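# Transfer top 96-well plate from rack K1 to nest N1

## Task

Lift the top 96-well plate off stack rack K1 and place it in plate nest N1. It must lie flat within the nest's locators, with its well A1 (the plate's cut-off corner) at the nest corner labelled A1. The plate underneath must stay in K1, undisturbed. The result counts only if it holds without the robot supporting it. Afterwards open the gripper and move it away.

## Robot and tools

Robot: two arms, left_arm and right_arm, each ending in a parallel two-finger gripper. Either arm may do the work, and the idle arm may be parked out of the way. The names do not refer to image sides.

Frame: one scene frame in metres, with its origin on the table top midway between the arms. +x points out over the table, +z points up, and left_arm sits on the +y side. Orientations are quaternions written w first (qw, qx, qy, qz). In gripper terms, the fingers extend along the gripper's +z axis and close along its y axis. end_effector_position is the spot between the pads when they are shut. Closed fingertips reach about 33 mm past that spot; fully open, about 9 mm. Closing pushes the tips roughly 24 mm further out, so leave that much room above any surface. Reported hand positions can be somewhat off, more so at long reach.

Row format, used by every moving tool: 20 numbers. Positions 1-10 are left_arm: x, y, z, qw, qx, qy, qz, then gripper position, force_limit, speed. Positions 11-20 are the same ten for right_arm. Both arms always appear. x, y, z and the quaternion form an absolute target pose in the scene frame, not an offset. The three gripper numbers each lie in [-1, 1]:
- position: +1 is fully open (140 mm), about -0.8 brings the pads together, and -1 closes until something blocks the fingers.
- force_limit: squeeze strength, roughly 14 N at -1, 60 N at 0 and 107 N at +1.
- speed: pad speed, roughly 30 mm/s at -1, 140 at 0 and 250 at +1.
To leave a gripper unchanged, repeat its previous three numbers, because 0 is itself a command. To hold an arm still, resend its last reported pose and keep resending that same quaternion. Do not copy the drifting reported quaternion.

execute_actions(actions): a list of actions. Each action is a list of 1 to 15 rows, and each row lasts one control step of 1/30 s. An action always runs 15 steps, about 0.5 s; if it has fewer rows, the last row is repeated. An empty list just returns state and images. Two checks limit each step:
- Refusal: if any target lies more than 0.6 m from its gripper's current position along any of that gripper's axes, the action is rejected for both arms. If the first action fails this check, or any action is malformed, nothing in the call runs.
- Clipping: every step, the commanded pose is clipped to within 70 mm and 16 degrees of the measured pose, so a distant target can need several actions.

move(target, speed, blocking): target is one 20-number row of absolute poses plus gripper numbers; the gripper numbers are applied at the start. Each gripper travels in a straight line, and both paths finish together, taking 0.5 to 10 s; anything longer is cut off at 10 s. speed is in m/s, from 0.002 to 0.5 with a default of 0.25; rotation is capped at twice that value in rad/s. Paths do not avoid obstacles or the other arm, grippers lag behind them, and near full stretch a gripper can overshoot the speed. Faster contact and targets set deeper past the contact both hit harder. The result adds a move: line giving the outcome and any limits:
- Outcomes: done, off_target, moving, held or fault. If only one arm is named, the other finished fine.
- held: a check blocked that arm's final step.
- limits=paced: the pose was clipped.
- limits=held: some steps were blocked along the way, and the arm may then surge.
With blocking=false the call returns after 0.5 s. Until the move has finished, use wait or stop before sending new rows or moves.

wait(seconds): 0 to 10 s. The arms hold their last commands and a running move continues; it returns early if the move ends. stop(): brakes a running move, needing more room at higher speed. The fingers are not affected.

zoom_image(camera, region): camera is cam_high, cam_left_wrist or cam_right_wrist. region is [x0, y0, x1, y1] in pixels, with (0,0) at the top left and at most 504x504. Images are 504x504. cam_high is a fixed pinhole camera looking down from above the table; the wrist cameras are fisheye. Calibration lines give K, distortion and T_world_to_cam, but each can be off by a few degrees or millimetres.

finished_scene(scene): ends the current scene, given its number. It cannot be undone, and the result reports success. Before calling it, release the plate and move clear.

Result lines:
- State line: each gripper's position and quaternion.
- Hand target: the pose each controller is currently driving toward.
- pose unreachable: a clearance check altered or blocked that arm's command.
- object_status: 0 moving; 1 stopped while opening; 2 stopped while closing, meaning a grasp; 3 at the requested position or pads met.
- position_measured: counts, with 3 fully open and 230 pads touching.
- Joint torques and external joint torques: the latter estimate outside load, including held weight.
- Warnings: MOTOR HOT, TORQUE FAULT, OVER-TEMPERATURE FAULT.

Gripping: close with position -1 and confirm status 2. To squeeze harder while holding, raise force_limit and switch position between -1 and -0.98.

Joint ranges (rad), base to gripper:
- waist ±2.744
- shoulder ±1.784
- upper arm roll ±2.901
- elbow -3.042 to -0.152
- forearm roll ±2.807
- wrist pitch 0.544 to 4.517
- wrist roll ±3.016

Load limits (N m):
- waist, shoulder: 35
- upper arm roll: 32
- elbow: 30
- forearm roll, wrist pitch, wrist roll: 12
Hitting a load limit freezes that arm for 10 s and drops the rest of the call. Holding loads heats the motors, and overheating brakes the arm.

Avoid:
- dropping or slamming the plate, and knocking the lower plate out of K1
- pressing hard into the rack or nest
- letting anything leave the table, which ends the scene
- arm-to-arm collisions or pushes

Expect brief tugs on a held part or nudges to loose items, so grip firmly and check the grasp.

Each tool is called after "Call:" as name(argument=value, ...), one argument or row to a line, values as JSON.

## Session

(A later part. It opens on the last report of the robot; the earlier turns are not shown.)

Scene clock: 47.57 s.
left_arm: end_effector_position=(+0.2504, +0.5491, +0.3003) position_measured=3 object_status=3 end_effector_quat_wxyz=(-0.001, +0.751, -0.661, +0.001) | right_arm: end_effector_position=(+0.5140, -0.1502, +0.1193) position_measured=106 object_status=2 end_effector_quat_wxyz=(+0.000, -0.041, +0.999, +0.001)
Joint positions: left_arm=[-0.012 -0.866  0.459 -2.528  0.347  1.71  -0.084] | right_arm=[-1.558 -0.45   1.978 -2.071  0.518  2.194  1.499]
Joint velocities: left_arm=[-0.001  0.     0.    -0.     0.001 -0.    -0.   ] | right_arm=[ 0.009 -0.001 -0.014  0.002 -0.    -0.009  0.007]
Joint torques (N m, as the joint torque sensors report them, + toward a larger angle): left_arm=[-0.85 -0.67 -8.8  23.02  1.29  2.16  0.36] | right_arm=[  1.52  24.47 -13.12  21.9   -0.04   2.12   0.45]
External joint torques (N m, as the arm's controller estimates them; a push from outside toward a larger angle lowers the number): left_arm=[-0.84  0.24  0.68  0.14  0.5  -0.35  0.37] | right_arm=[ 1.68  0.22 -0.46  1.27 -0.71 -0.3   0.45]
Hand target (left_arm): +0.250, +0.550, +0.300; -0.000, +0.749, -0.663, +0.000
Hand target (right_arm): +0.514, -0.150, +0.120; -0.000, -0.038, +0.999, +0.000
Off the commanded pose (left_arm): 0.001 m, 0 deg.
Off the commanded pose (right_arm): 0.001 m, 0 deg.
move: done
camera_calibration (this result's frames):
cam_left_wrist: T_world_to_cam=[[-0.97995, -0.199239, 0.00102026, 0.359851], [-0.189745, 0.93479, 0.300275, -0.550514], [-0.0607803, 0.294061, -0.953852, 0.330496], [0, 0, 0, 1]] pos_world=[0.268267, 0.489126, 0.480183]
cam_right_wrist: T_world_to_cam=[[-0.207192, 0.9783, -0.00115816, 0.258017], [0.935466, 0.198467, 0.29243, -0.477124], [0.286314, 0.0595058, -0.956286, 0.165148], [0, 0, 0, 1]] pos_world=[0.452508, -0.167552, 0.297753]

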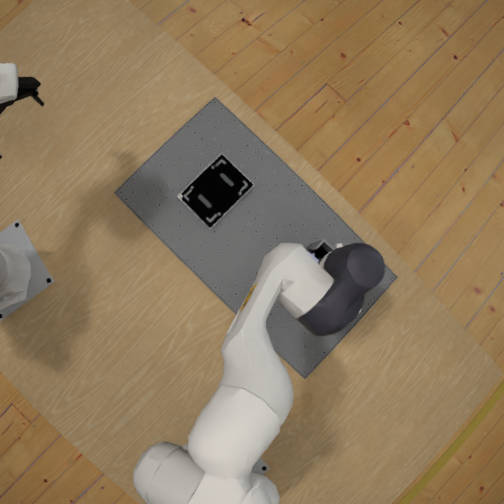

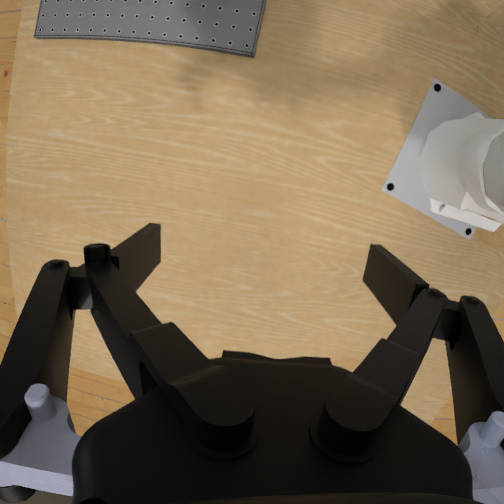

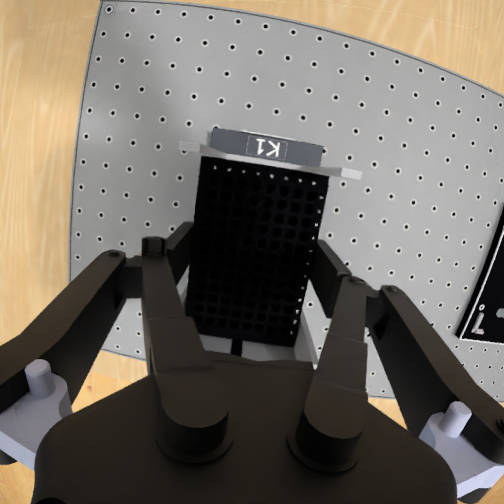

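Call:
move(
  target=[0.25,0.55,0.3,0,0.749,-0.663,0,1,0,0,0.514,-0.1495,0.22,0,-0.038,0.999,0,-1,0,-1],
  speed=0.07,
)

Call:
move(
  target=[0.25,0.55,0.3,0,0.749,-0.663,0,1,0,0,0.502,0.06,0.21,0,0,1,0,-1,0,-1],
)

Call:
move(
  target=[0.25,0.55,0.3,0,0.749,-0.663,0,1,0,0,0.502,0.167,0.085,0,0,1,0,-1,0,-1],
  speed=0.15,
)

Call:
zoom_image(
  camera="cam_right_wrist",
  region=[140,110,380,360],
)

Scene clock: 54.47 s.
left_arm: end_effector_position=(+0.2504, +0.5491, +0.3003) position_measured=3 object_status=3 end_effector_quat_wxyz=(-0.001, +0.751, -0.661, +0.001) | right_arm: end_effector_position=(+0.5136, -0.1503, +0.2195) position_measured=106 object_status=2 end_effector_quat_wxyz=(+0.000, -0.042, +0.999, +0.001)
Joint positions: left_arm=[-0.012 -0.866  0.459 -2.528  0.347  1.71  -0.084] | right_arm=[-1.355 -0.355  1.731 -1.961  0.388  1.992  1.577]
Joint velocities: left_arm=[-0.     0.001  0.001  0.    -0.    -0.     0.   ] | right_arm=[ 0.004 -0.007 -0.006 -0.     0.001 -0.013  0.002]
Joint torques (N m, as the joint torque sensors report them, + toward a larger angle): left_arm=[-0.77 -0.49 -9.21 22.62  1.26  2.14  0.4 ] | right_arm=[  1.69  16.22 -12.19  23.96   0.42   2.18   0.41]
External joint torques (N m, as the arm's controller estimates them; a push from outside toward a larger angle lowers the number): left_arm=[-0.77  0.39  0.24 -0.21  0.48 -0.36  0.4 ] | right_arm=[ 1.7  -0.16 -1.25  1.3  -0.34 -0.24  0.41]
Hand target (left_arm): +0.250, +0.550, +0.300; -0.000, +0.749, -0.663, +0.000
Hand target (right_arm): +0.513, -0.150, +0.220; -0.001, -0.039, +0.999, +0.000
Off the commanded pose (left_arm): 0.001 m, 0 deg.
Off the commanded pose (right_arm): 0.001 m, 1 deg.
move: done
camera_calibration (this result's frames):
cam_left_wrist: T_world_to_cam=[[-0.979951, -0.199236, 0.00102176, 0.359855], [-0.189741, 0.934789, 0.300278, -0.550521], [-0.0607814, 0.294064, -0.953851, 0.330497], [0, 0, 0, 1]] pos_world=[0.268272, 0.48913, 0.480187]
cam_right_wrist: T_world_to_cam=[[-0.209301, 0.977851, -0.0010315, 0.259161], [0.935066, 0.200452, 0.292355, -0.505549], [0.286086, 0.0602258, -0.956309, 0.261359], [0, 0, 0, 1]] pos_world=[0.452193, -0.167823, 0.398007]

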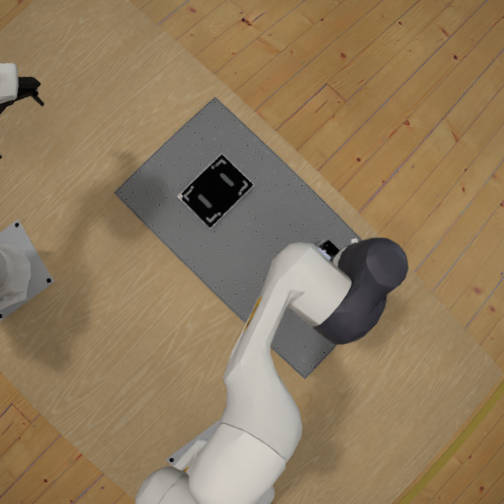

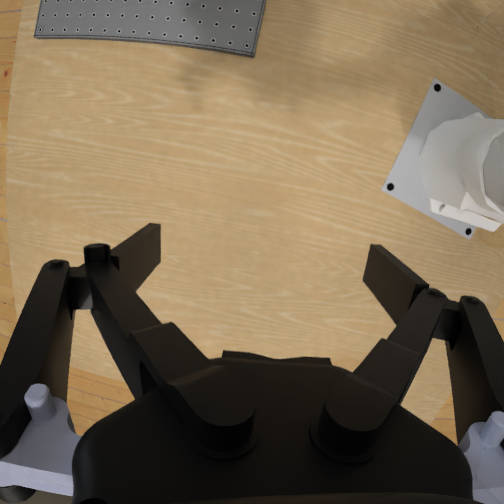

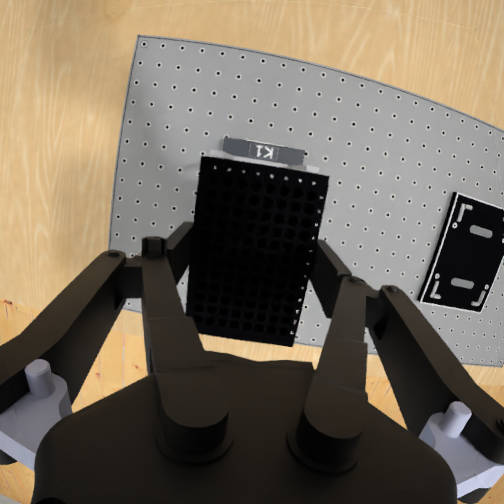

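Scene clock: 56.13 s.
left_arm: end_effector_position=(+0.2504, +0.5491, +0.3003) position_measured=3 object_status=3 end_effector_quat_wxyz=(-0.001, +0.751, -0.661, +0.001) | right_arm: end_effector_position=(+0.4968, +0.0628, +0.2094) position_measured=106 object_status=2 end_effector_quat_wxyz=(-0.001, -0.013, +1.000, +0.000)
Joint positions: left_arm=[-0.012 -0.866  0.459 -2.528  0.347  1.71  -0.084] | right_arm=[-1.468 -0.683  1.987 -1.555  0.638  1.814  1.858]
Joint velocities: left_arm=[-0.    -0.001  0.001  0.001  0.     0.001  0.002] | right_arm=[-0.001 -0.001 -0.001  0.002  0.002 -0.008  0.029]
Joint torques (N m, as the joint torque sensors report them, + toward a larger angle): left_arm=[-1.1  -0.5  -9.15 22.76  1.28  2.17  0.44] | right_arm=[ -1.09  36.33 -19.3   21.46   1.74   2.21   0.41]
External joint torques (N m, as the arm's controller estimates them; a push from outside toward a larger angle lowers the number): left_arm=[-1.13  0.52  0.31 -0.2   0.49 -0.35  0.44] | right_arm=[-0.83 -0.1  -1.26  1.5   0.94 -0.21  0.41]
Hand target (left_arm): +0.250, +0.550, +0.300; -0.000, +0.749, -0.663, +0.000
Hand target (right_arm): +0.497, +0.062, +0.210; -0.002, -0.003, +1.000, +0.001
Off the commanded pose (left_arm): 0.001 m, 0 deg.
Off the commanded pose (right_arm): 0.006 m, 1 deg.
move: off_target (right_arm)
camera_calibration (this result's frames):
cam_left_wrist: T_world_to_cam=[[-0.979951, -0.199234, 0.00102136, 0.359855], [-0.18974, 0.93479, 0.300279, -0.550522], [-0.0607806, 0.294065, -0.953851, 0.330498], [0, 0, 0, 1]] pos_world=[0.268273, 0.48913, 0.480188]
cam_right_wrist: T_world_to_cam=[[-0.151037, 0.988523, -0.00320077, 0.0180754], [0.94635, 0.145528, 0.288519, -0.530907], [0.285673, 0.040548, -0.957469, 0.24541], [0, 0, 0, 1]] pos_world=[0.435047, 0.0494429, 0.388207]

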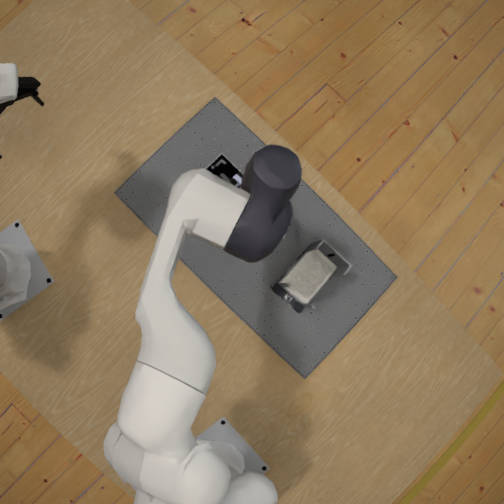

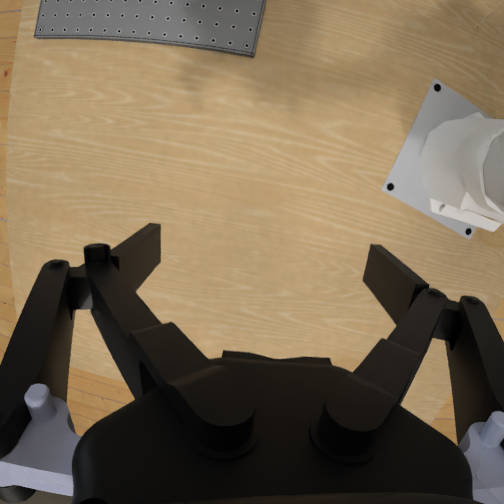

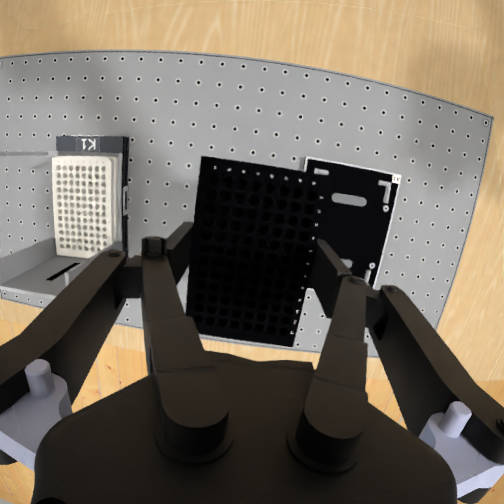

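Scene clock: 57.77 s.
left_arm: end_effector_position=(+0.2505, +0.5491, +0.3003) position_measured=3 object_status=3 end_effector_quat_wxyz=(-0.001, +0.751, -0.661, +0.001) | right_arm: end_effector_position=(+0.4986, +0.1686, +0.0844) position_measured=106 object_status=2 end_effector_quat_wxyz=(-0.001, -0.010, +1.000, -0.001)
Joint positions: left_arm=[-0.012 -0.866  0.459 -2.527  0.347  1.71  -0.084] | right_arm=[-1.612 -0.998  2.172 -1.283  0.813  1.875  1.973]
Joint velocities: left_arm=[ 0.001 -0.001  0.     0.     0.     0.001  0.002] | right_arm=[-0.004  0.     0.     0.005  0.002  0.     0.026]
Joint torques (N m, as the joint torque sensors report them, + toward a larger angle): left_arm=[-1.12 -0.68 -9.32 22.98  1.23  2.17  0.39] | right_arm=[ -1.32  49.18 -20.25  18.92   1.7    2.3    0.42]
External joint torques (N m, as the arm's controller estimates them; a push from outside toward a larger angle lowers the number): left_arm=[-1.18  0.27  0.09  0.1   0.44 -0.34  0.39] | right_arm=[-1.14  0.25 -0.68  1.47  0.89 -0.11  0.42]
Hand target (left_arm): +0.250, +0.550, +0.300; -0.000, +0.749, -0.663, +0.000
Hand target (right_arm): +0.500, +0.168, +0.085; -0.002, -0.000, +1.000, +0.001
Off the commanded pose (left_arm): 0.001 m, 0 deg.
Off the commanded pose (right_arm): 0.004 m, 1 deg.
move: off_target (right_arm)
camera_calibration (this result's frames):
cam_left_wrist: T_world_to_cam=[[-0.979952, -0.199233, 0.00102199, 0.359855], [-0.189738, 0.93479, 0.30028, -0.550523], [-0.0607809, 0.294066, -0.953851, 0.330498], [0, 0, 0, 1]] pos_world=[0.268274, 0.48913, 0.480189]
cam_right_wrist: T_world_to_cam=[[-0.145991, 0.989271, -0.00535115, -0.0890557], [0.946931, 0.141304, 0.288713, -0.511555], [0.286372, 0.0370824, -0.957401, 0.121082], [0, 0, 0, 1]] pos_world=[0.436731, 0.155895, 0.263141]

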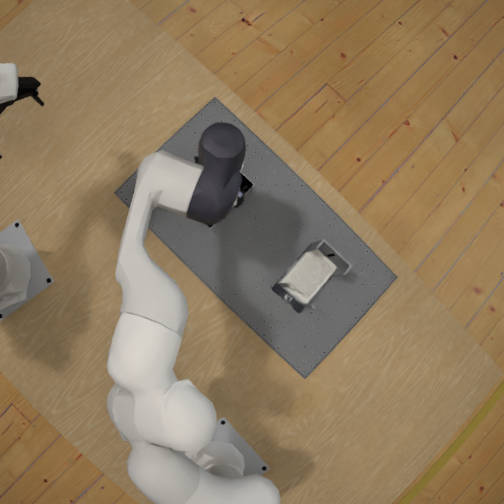

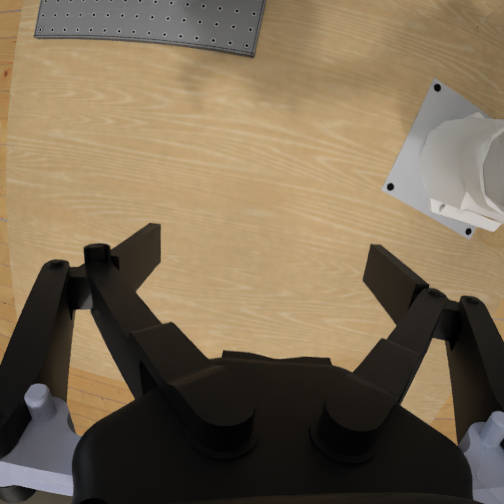

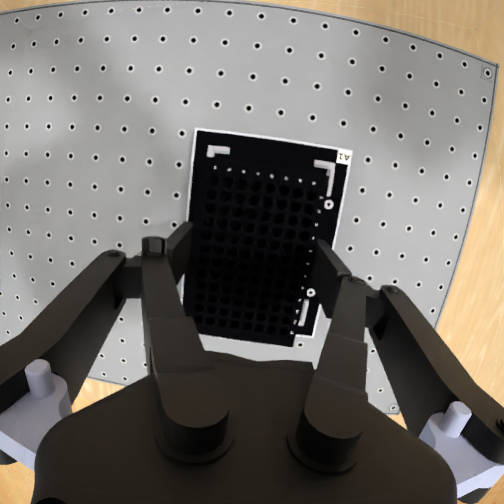

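Region (140, 110, 380, 360) of cam_right_wrist's 504x504 image, scaled by 2.016, with more detail than that image has; it fills the left 484 columns of this view, and the rest is white.

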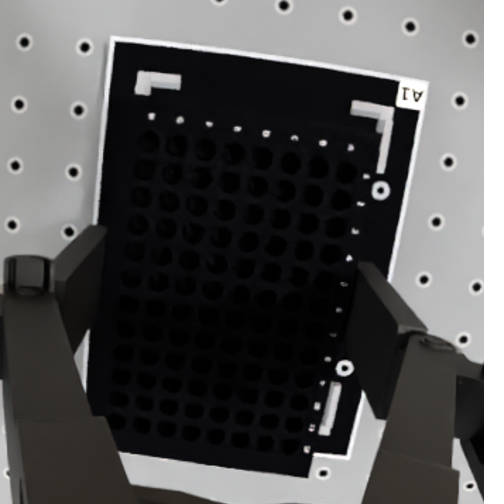

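Call:
move(
  target=[0.25,0.55,0.3,0,0.749,-0.663,0,1,0,0,0.496,0.1745,0.067,0,-0.02,1,0,-1,0,-1],
  speed=0.025,
)

Call:
zoom_image(
  camera="cam_right_wrist",
  region=[140,110,380,360],
)

Scene clock: 64.83 s.
left_arm: end_effector_position=(+0.2505, +0.5491, +0.3003) position_measured=3 object_status=3 end_effector_quat_wxyz=(-0.001, +0.751, -0.661, +0.001) | right_arm: end_effector_position=(+0.4943, +0.1747, +0.0675) position_measured=106 object_status=2 end_effector_quat_wxyz=(-0.001, -0.017, +1.000, -0.002)
Joint positions: left_arm=[-0.012 -0.866  0.459 -2.527  0.347  1.71  -0.084] | right_arm=[-1.613 -1.016  2.195 -1.282  0.814  1.901  1.972]
Joint velocities: left_arm=[0.001 0.    0.    0.001 0.    0.001 0.001] | right_arm=[-0.005  0.     0.004 -0.001  0.001  0.011 -0.008]
Joint torques (N m, as the joint torque sensors report them, + toward a larger angle): left_arm=[-0.87 -0.58 -9.   23.    1.27  2.13  0.41] | right_arm=[ -1.08  50.21 -18.01  16.34   1.42   3.17  -0.28]
External joint torques (N m, as the arm's controller estimates them; a push from outside toward a larger angle lowers the number): left_arm=[-0.89  0.31  0.43  0.14  0.48 -0.37  0.41] | right_arm=[-1.1   0.89  1.33 -1.06  0.62  0.77 -0.28]
Hand target (left_arm): +0.250, +0.550, +0.300; -0.000, +0.749, -0.663, +0.000
Hand target (right_arm): +0.496, +0.175, +0.067; -0.000, -0.020, +1.000, +0.000
Off the commanded pose (left_arm): 0.001 m, 0 deg.
Off the commanded pose (right_arm): 0.002 m, 0 deg.
move: done
camera_calibration (this result's frames):
cam_left_wrist: T_world_to_cam=[[-0.979953, -0.199228, 0.00102386, 0.359854], [-0.189732, 0.93479, 0.300282, -0.550526], [-0.0607817, 0.294068, -0.95385, 0.330498], [0, 0, 0, 1]] pos_world=[0.268276, 0.489131, 0.48019]
cam_right_wrist: T_world_to_cam=[[-0.159131, 0.987226, -0.00786098, -0.0888305], [0.944704, 0.154579, 0.289206, -0.504679], [0.286727, 0.0385953, -0.957235, 0.105504], [0, 0, 0, 1]] pos_world=[0.432386, 0.161637, 0.24625]

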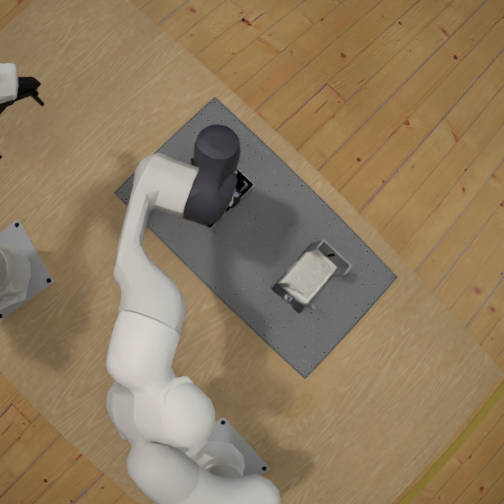

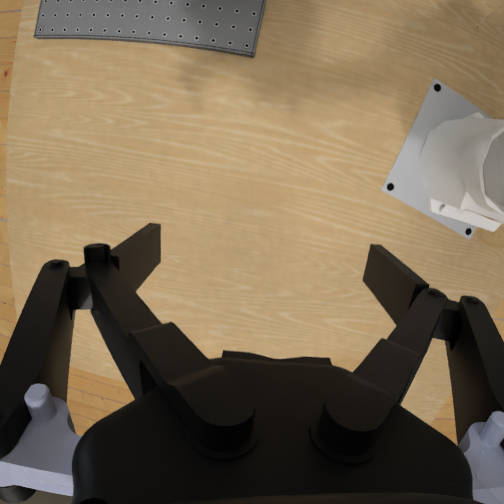

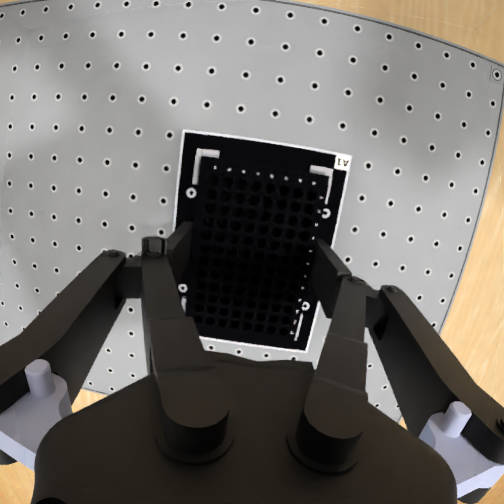

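Region (140, 110, 380, 360) of cam_right_wrist's 504x504 image, scaled by 2.016, with more detail than that image has; it fills the left 484 columns of this view, and the rest is white.

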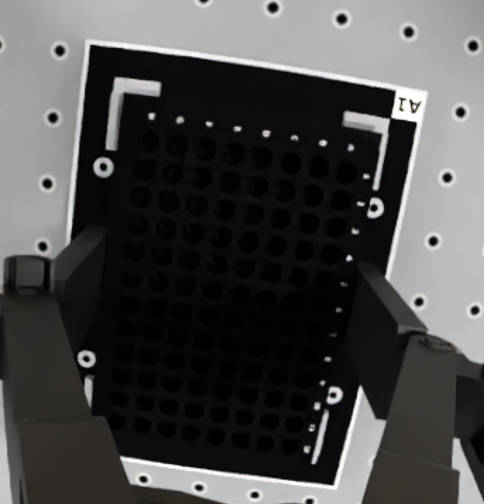

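Nearly; shift 1 mm -y and seat.

Call:
move(
  target=[0.25,0.55,0.3,0,0.749,-0.663,0,1,0,0,0.4955,0.173,0.054,0,-0.024,1,0,-1,0,-1],
  speed=0.012,
)

Call:
zoom_image(
  camera="cam_right_wrist",
  region=[140,110,380,360],
)

Scene clock: 69.03 s.
left_arm: end_effector_position=(+0.2505, +0.5491, +0.3003) position_measured=3 object_status=3 end_effector_quat_wxyz=(-0.001, +0.751, -0.661, +0.001) | right_arm: end_effector_position=(+0.4947, +0.1737, +0.0590) position_measured=106 object_status=2 end_effector_quat_wxyz=(+0.000, -0.022, +1.000, -0.001)
Joint positions: left_arm=[-0.012 -0.866  0.459 -2.527  0.347  1.71  -0.084] | right_arm=[-1.614 -1.02   2.207 -1.295  0.815  1.922  1.957]
Joint velocities: left_arm=[-0.     0.001 -0.    -0.     0.    -0.    -0.001] | right_arm=[ 0.001  0.001 -0.001 -0.001  0.001  0.    -0.006]
Joint torques (N m, as the joint torque sensors report them, + toward a larger angle): left_arm=[-1.03 -0.4  -9.23 22.92  1.23  2.13  0.4 ] | right_arm=[ -1.63  47.16 -16.68  15.21   1.97   3.95  -0.27]
External joint torques (N m, as the arm's controller estimates them; a push from outside toward a larger angle lowers the number): left_arm=[-1.02  0.47  0.25  0.09  0.45 -0.37  0.4 ] | right_arm=[-1.76 -2.07  2.57 -2.23  1.18  1.55 -0.27]
Hand target (left_arm): +0.250, +0.550, +0.300; -0.000, +0.749, -0.663, +0.000
Hand target (right_arm): +0.496, +0.173, +0.054; +0.000, -0.024, +1.000, -0.000
Off the commanded pose (left_arm): 0.001 m, 0 deg.
Off the commanded pose (right_arm): 0.005 m, 0 deg.
move: off_target (right_arm)
camera_calibration (this result's frames):
cam_left_wrist: T_world_to_cam=[[-0.979953, -0.199228, 0.00102381, 0.359854], [-0.189732, 0.93479, 0.300282, -0.550527], [-0.0607816, 0.294068, -0.95385, 0.330498], [0, 0, 0, 1]] pos_world=[0.268276, 0.489131, 0.48019]
cam_right_wrist: T_world_to_cam=[[-0.168628, 0.985659, -0.00637495, -0.0829928], [0.942627, 0.16315, 0.291266, -0.503044], [0.288129, 0.0431063, -0.956621, 0.0957102], [0, 0, 0, 1]] pos_world=[0.432612, 0.159748, 0.237549]

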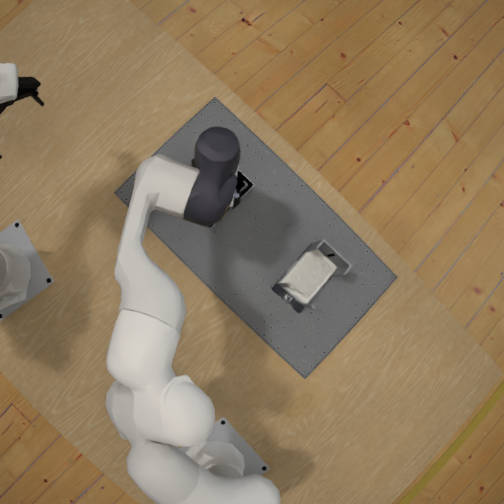

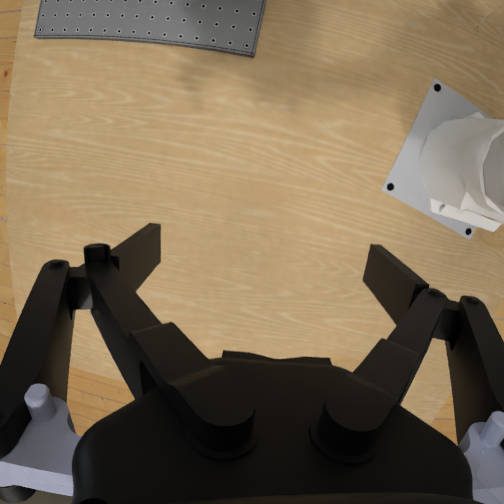

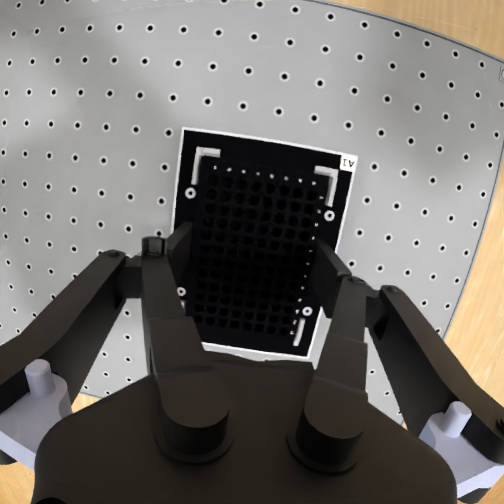

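Region (140, 110, 380, 360) of cam_right_wrist's 504x504 image, scaled by 2.016, with more detail than that image has; it fills the left 484 columns of this view, and the rest is white.

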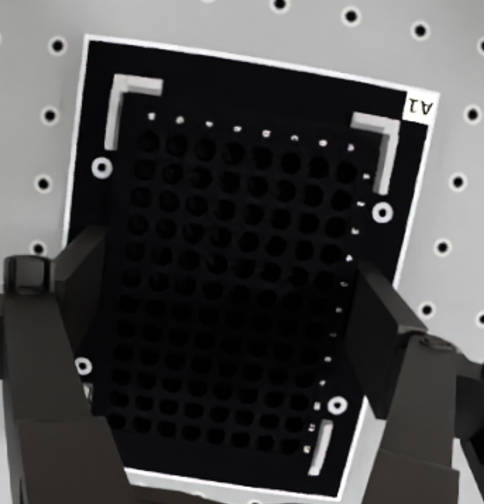

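Call:
execute_actions(
  actions=[
    [[0.25,0.55,0.3,0,0.749,-0.663,0,1,0,0,0.495,0.1735,0.058,0,-0.02,1,0,-1,0,-1]],
    [[0.25,0.55,0.3,0,0.749,-0.663,0,1,0,0,0.495,0.1735,0.058,0,-0.02,1,0,0.6,0,-0.6]],
  ],
)

Call:
move(
  target=[0.25,0.55,0.3,0,0.749,-0.663,0,1,0,0,0.52,0.1735,0.14,0,-0.02,1,0,0.6,0,-0.6],
  speed=0.12,
)

Call:
zoom_image(
  camera="cam_right_wrist",
  region=[160,100,360,300],
)

Call:
move(
  target=[0.25,0.55,0.3,0,0.749,-0.663,0,1,0,0,0.4,0.0,0.3,0,-0.02,1,0,0.6,0,-0.6],
  speed=0.4,
)

Call:
zoom_image(
  camera="cam_right_wrist",
  region=[300,170,470,340],
)

Scene clock: 76.63 s.
left_arm: end_effector_position=(+0.2505, +0.5491, +0.3003) position_measured=3 object_status=3 end_effector_quat_wxyz=(-0.001, +0.751, -0.661, +0.001) | right_arm: end_effector_position=(+0.4947, +0.1735, +0.0589) position_measured=53 object_status=0 end_effector_quat_wxyz=(+0.000, -0.022, +1.000, -0.001)
Joint positions: left_arm=[-0.012 -0.866  0.459 -2.527  0.347  1.71  -0.084] | right_arm=[-1.615 -1.019  2.207 -1.296  0.816  1.922  1.956]
Joint velocities: left_arm=[-0.001 -0.     0.001  0.     0.     0.001 -0.   ] | right_arm=[-0.    -0.001 -0.001 -0.    -0.001 -0.    -0.001]
Joint torques (N m, as the joint torque sensors report them, + toward a larger angle): left_arm=[-0.93 -0.27 -8.98 23.19  1.25  2.1   0.37] | right_arm=[ -0.28  49.63 -18.91  16.28   1.31   2.99   0.1 ]
External joint torques (N m, as the arm's controller estimates them; a push from outside toward a larger angle lowers the number): left_arm=[-0.93  0.67  0.47  0.28  0.46 -0.41  0.37] | right_arm=[-0.37  0.33  0.39 -1.2   0.52  0.59  0.1 ]
External joint torques at the end of the 1st action: left_arm=[-1.17  0.37  0.44 -0.03  0.48 -0.31  0.42] | right_arm=[-0.1   0.61  0.3  -1.23  0.53  0.6   0.13]
Hand target (left_arm): +0.250, +0.550, +0.300; -0.000, +0.749, -0.663, +0.000
Hand target (right_arm): +0.495, +0.174, +0.058; +0.000, -0.020, +1.000, -0.000
Off the commanded pose (left_arm): 0.001 m, 0 deg.
Off the commanded pose (right_arm): 0.001 m, 0 deg.
camera_calibration (this result's frames):
cam_left_wrist: T_world_to_cam=[[-0.979954, -0.199221, 0.00102193, 0.359858], [-0.189727, 0.93479, 0.300284, -0.550533], [-0.0607784, 0.294071, -0.953849, 0.330499], [0, 0, 0, 1]] pos_world=[0.26828, 0.489134, 0.480195]
cam_right_wrist: T_world_to_cam=[[-0.168825, 0.985628, -0.00597903, -0.0826878], [0.942699, 0.163237, 0.290986, -0.503046], [0.28778, 0.0434894, -0.956708, 0.095724], [0, 0, 0, 1]] pos_world=[0.432714, 0.159452, 0.237465]

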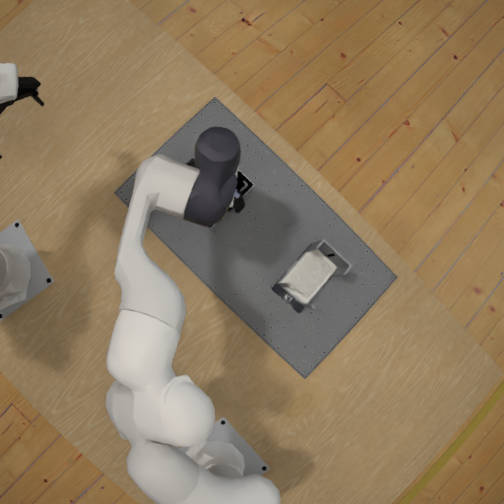

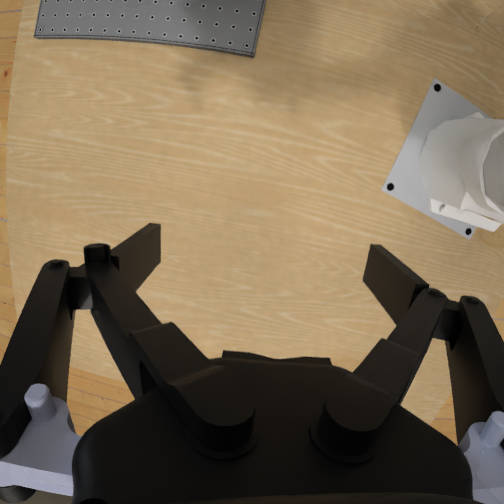

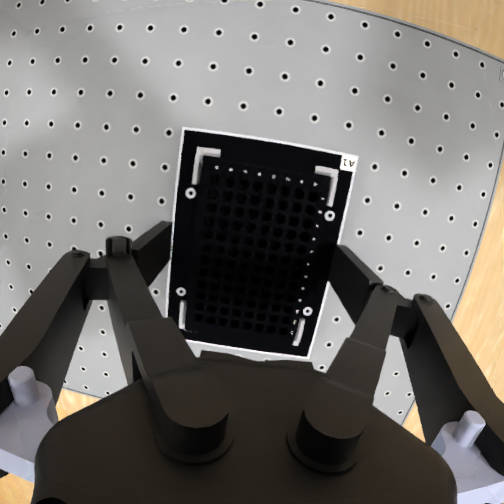

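Scene clock: 77.97 s.
left_arm: end_effector_position=(+0.2505, +0.5491, +0.3003) position_measured=3 object_status=3 end_effector_quat_wxyz=(-0.001, +0.751, -0.661, +0.001) | right_arm: end_effector_position=(+0.5185, +0.1752, +0.1402) position_measured=53 object_status=3 end_effector_quat_wxyz=(+0.001, -0.026, +1.000, +0.002)
Joint positions: left_arm=[-0.012 -0.866  0.459 -2.527  0.347  1.71  -0.084] | right_arm=[-1.702 -0.99   2.172 -1.103  0.779  1.749  1.983]
Joint velocities: left_arm=[ 0.    -0.001 -0.001  0.001  0.001 -0.     0.   ] | right_arm=[ 0.001 -0.003 -0.005 -0.    -0.    -0.011  0.006]
Joint torques (N m, as the joint torque sensors report them, + toward a larger angle): left_arm=[-0.89 -0.63 -8.81 22.7   1.27  2.2   0.39] | right_arm=[ -0.73  50.92 -18.45  18.68   0.27   2.2    0.36]
External joint torques (N m, as the arm's controller estimates them; a push from outside toward a larger angle lowers the number): left_arm=[-0.88  0.31  0.67 -0.21  0.48 -0.31  0.39] | right_arm=[-0.77  0.18 -1.02  0.99 -0.57 -0.21  0.36]
Hand target (left_arm): +0.250, +0.550, +0.300; -0.000, +0.749, -0.663, +0.000
Hand target (right_arm): +0.519, +0.173, +0.140; +0.000, -0.021, +1.000, -0.000
Off the commanded pose (left_arm): 0.001 m, 0 deg.
Off the commanded pose (right_arm): 0.002 m, 1 deg.
move: done
camera_calibration (this result's frames):
cam_left_wrist: T_world_to_cam=[[-0.979954, -0.199221, 0.00102376, 0.359857], [-0.189726, 0.93479, 0.300285, -0.550534], [-0.06078, 0.294071, -0.953849, 0.330499], [0, 0, 0, 1]] pos_world=[0.268281, 0.489134, 0.480195]
cam_right_wrist: T_world_to_cam=[[-0.178218, 0.983991, -0.0000284603, -0.0754926], [0.940802, 0.170404, 0.293007, -0.549944], [0.288322, 0.0521923, -0.95611, 0.164713], [0, 0, 0, 1]] pos_world=[0.456444, 0.1594, 0.318619]

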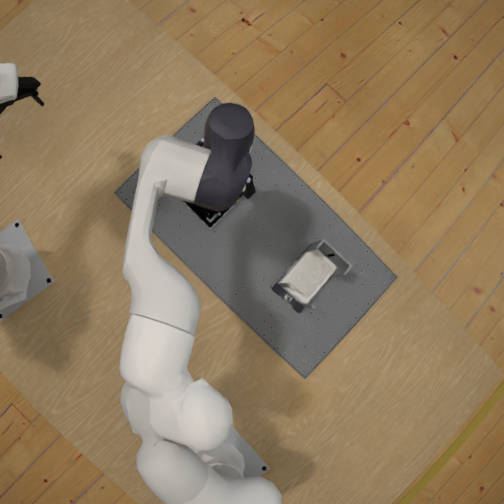

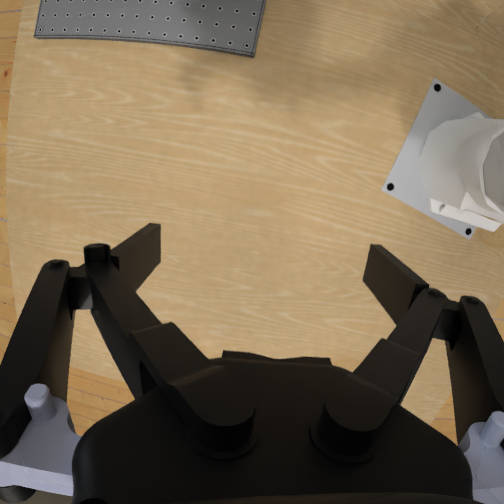

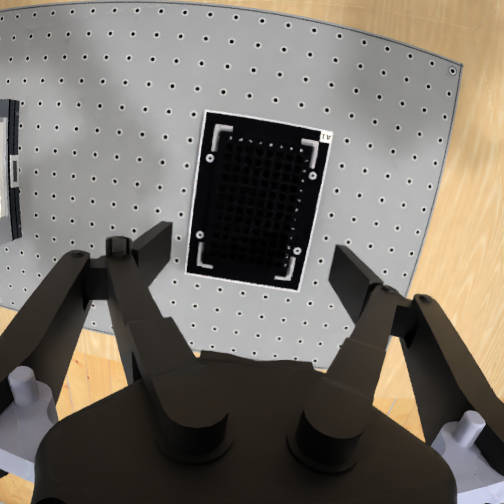

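Region (160, 100, 360, 300) of cam_right_wrist's 504x504 image, scaled by 2.520, with more detail than that image has.

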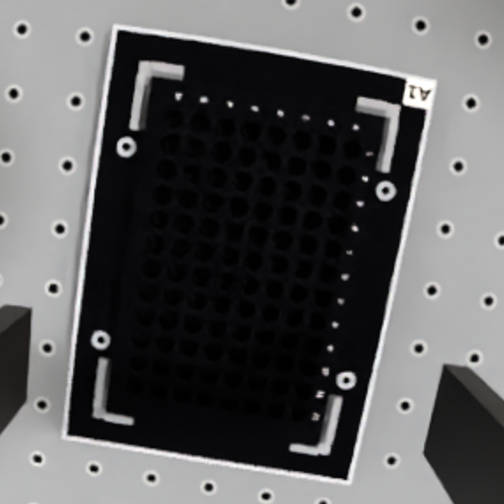

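Scene clock: 79.33 s.
left_arm: end_effector_position=(+0.2505, +0.5492, +0.3003) position_measured=3 object_status=3 end_effector_quat_wxyz=(-0.001, +0.751, -0.661, +0.001) | right_arm: end_effector_position=(+0.4022, -0.0038, +0.2988) position_measured=53 object_status=3 end_effector_quat_wxyz=(-0.002, -0.018, +1.000, -0.003)
Joint positions: left_arm=[-0.012 -0.866  0.459 -2.527  0.347  1.71  -0.084] | right_arm=[-0.771 -0.388  1.411 -1.882  0.388  1.793  1.94 ]
Joint velocities: left_arm=[-0.001  0.001 -0.     0.002  0.     0.001 -0.002] | right_arm=[ 0.011  0.    -0.024 -0.012  0.001  0.026 -0.   ]
Joint torques (N m, as the joint torque sensors report them, + toward a larger angle): left_arm=[-0.98 -0.6  -9.18 22.84  1.28  2.17  0.41] | right_arm=[  2.47   8.44 -13.31  21.48   1.56   3.02  -0.02]
External joint torques (N m, as the arm's controller estimates them; a push from outside toward a larger angle lowers the number): left_arm=[-0.92  0.26  0.37 -0.08  0.49 -0.35  0.41] | right_arm=[ 2.42 -0.1  -1.37 -1.22  0.74  0.62 -0.02]
Hand target (left_arm): +0.250, +0.550, +0.300; -0.000, +0.749, -0.663, +0.000
Hand target (right_arm): +0.403, -0.003, +0.299; +0.000, -0.018, +1.000, -0.001
Off the commanded pose (left_arm): 0.001 m, 0 deg.
Off the commanded pose (right_arm): 0.005 m, 0 deg.
move: off_target (right_arm)
camera_calibration (this result's frames):
cam_left_wrist: T_world_to_cam=[[-0.979954, -0.199221, 0.00102497, 0.359857], [-0.189725, 0.93479, 0.300286, -0.550535], [-0.0607813, 0.294072, -0.953849, 0.3305], [0, 0, 0, 1]] pos_world=[0.268281, 0.489135, 0.480196]
cam_right_wrist: T_world_to_cam=[[-0.161216, 0.986872, -0.00960161, 0.0759283], [0.945015, 0.157168, 0.286785, -0.456409], [0.284529, 0.0371607, -0.957947, 0.36124], [0, 0, 0, 1]] pos_world=[0.340771, -0.0166225, 0.477669]

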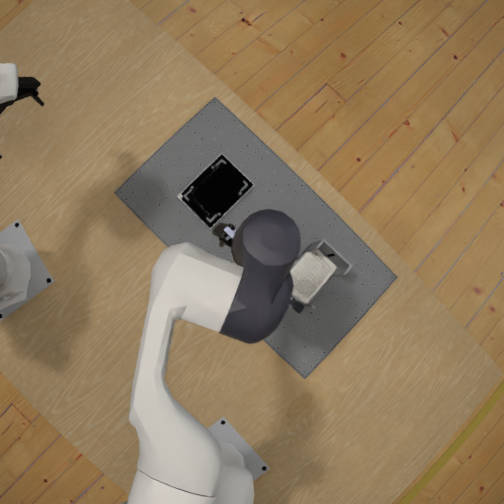

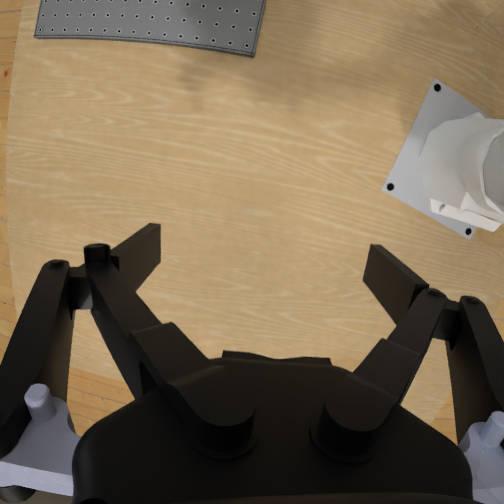

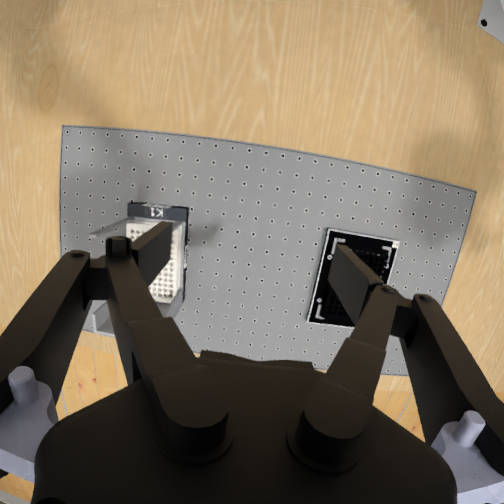

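Region (300, 170, 470, 340) of cam_right_wrist's 504x504 image, scaled by 2.965, with more detail than that image has.

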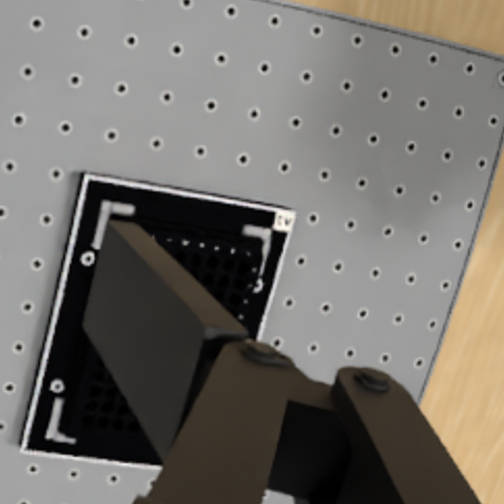

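Call:
finished_scene(
  scene=2,
)

The scene is finished: the task was done.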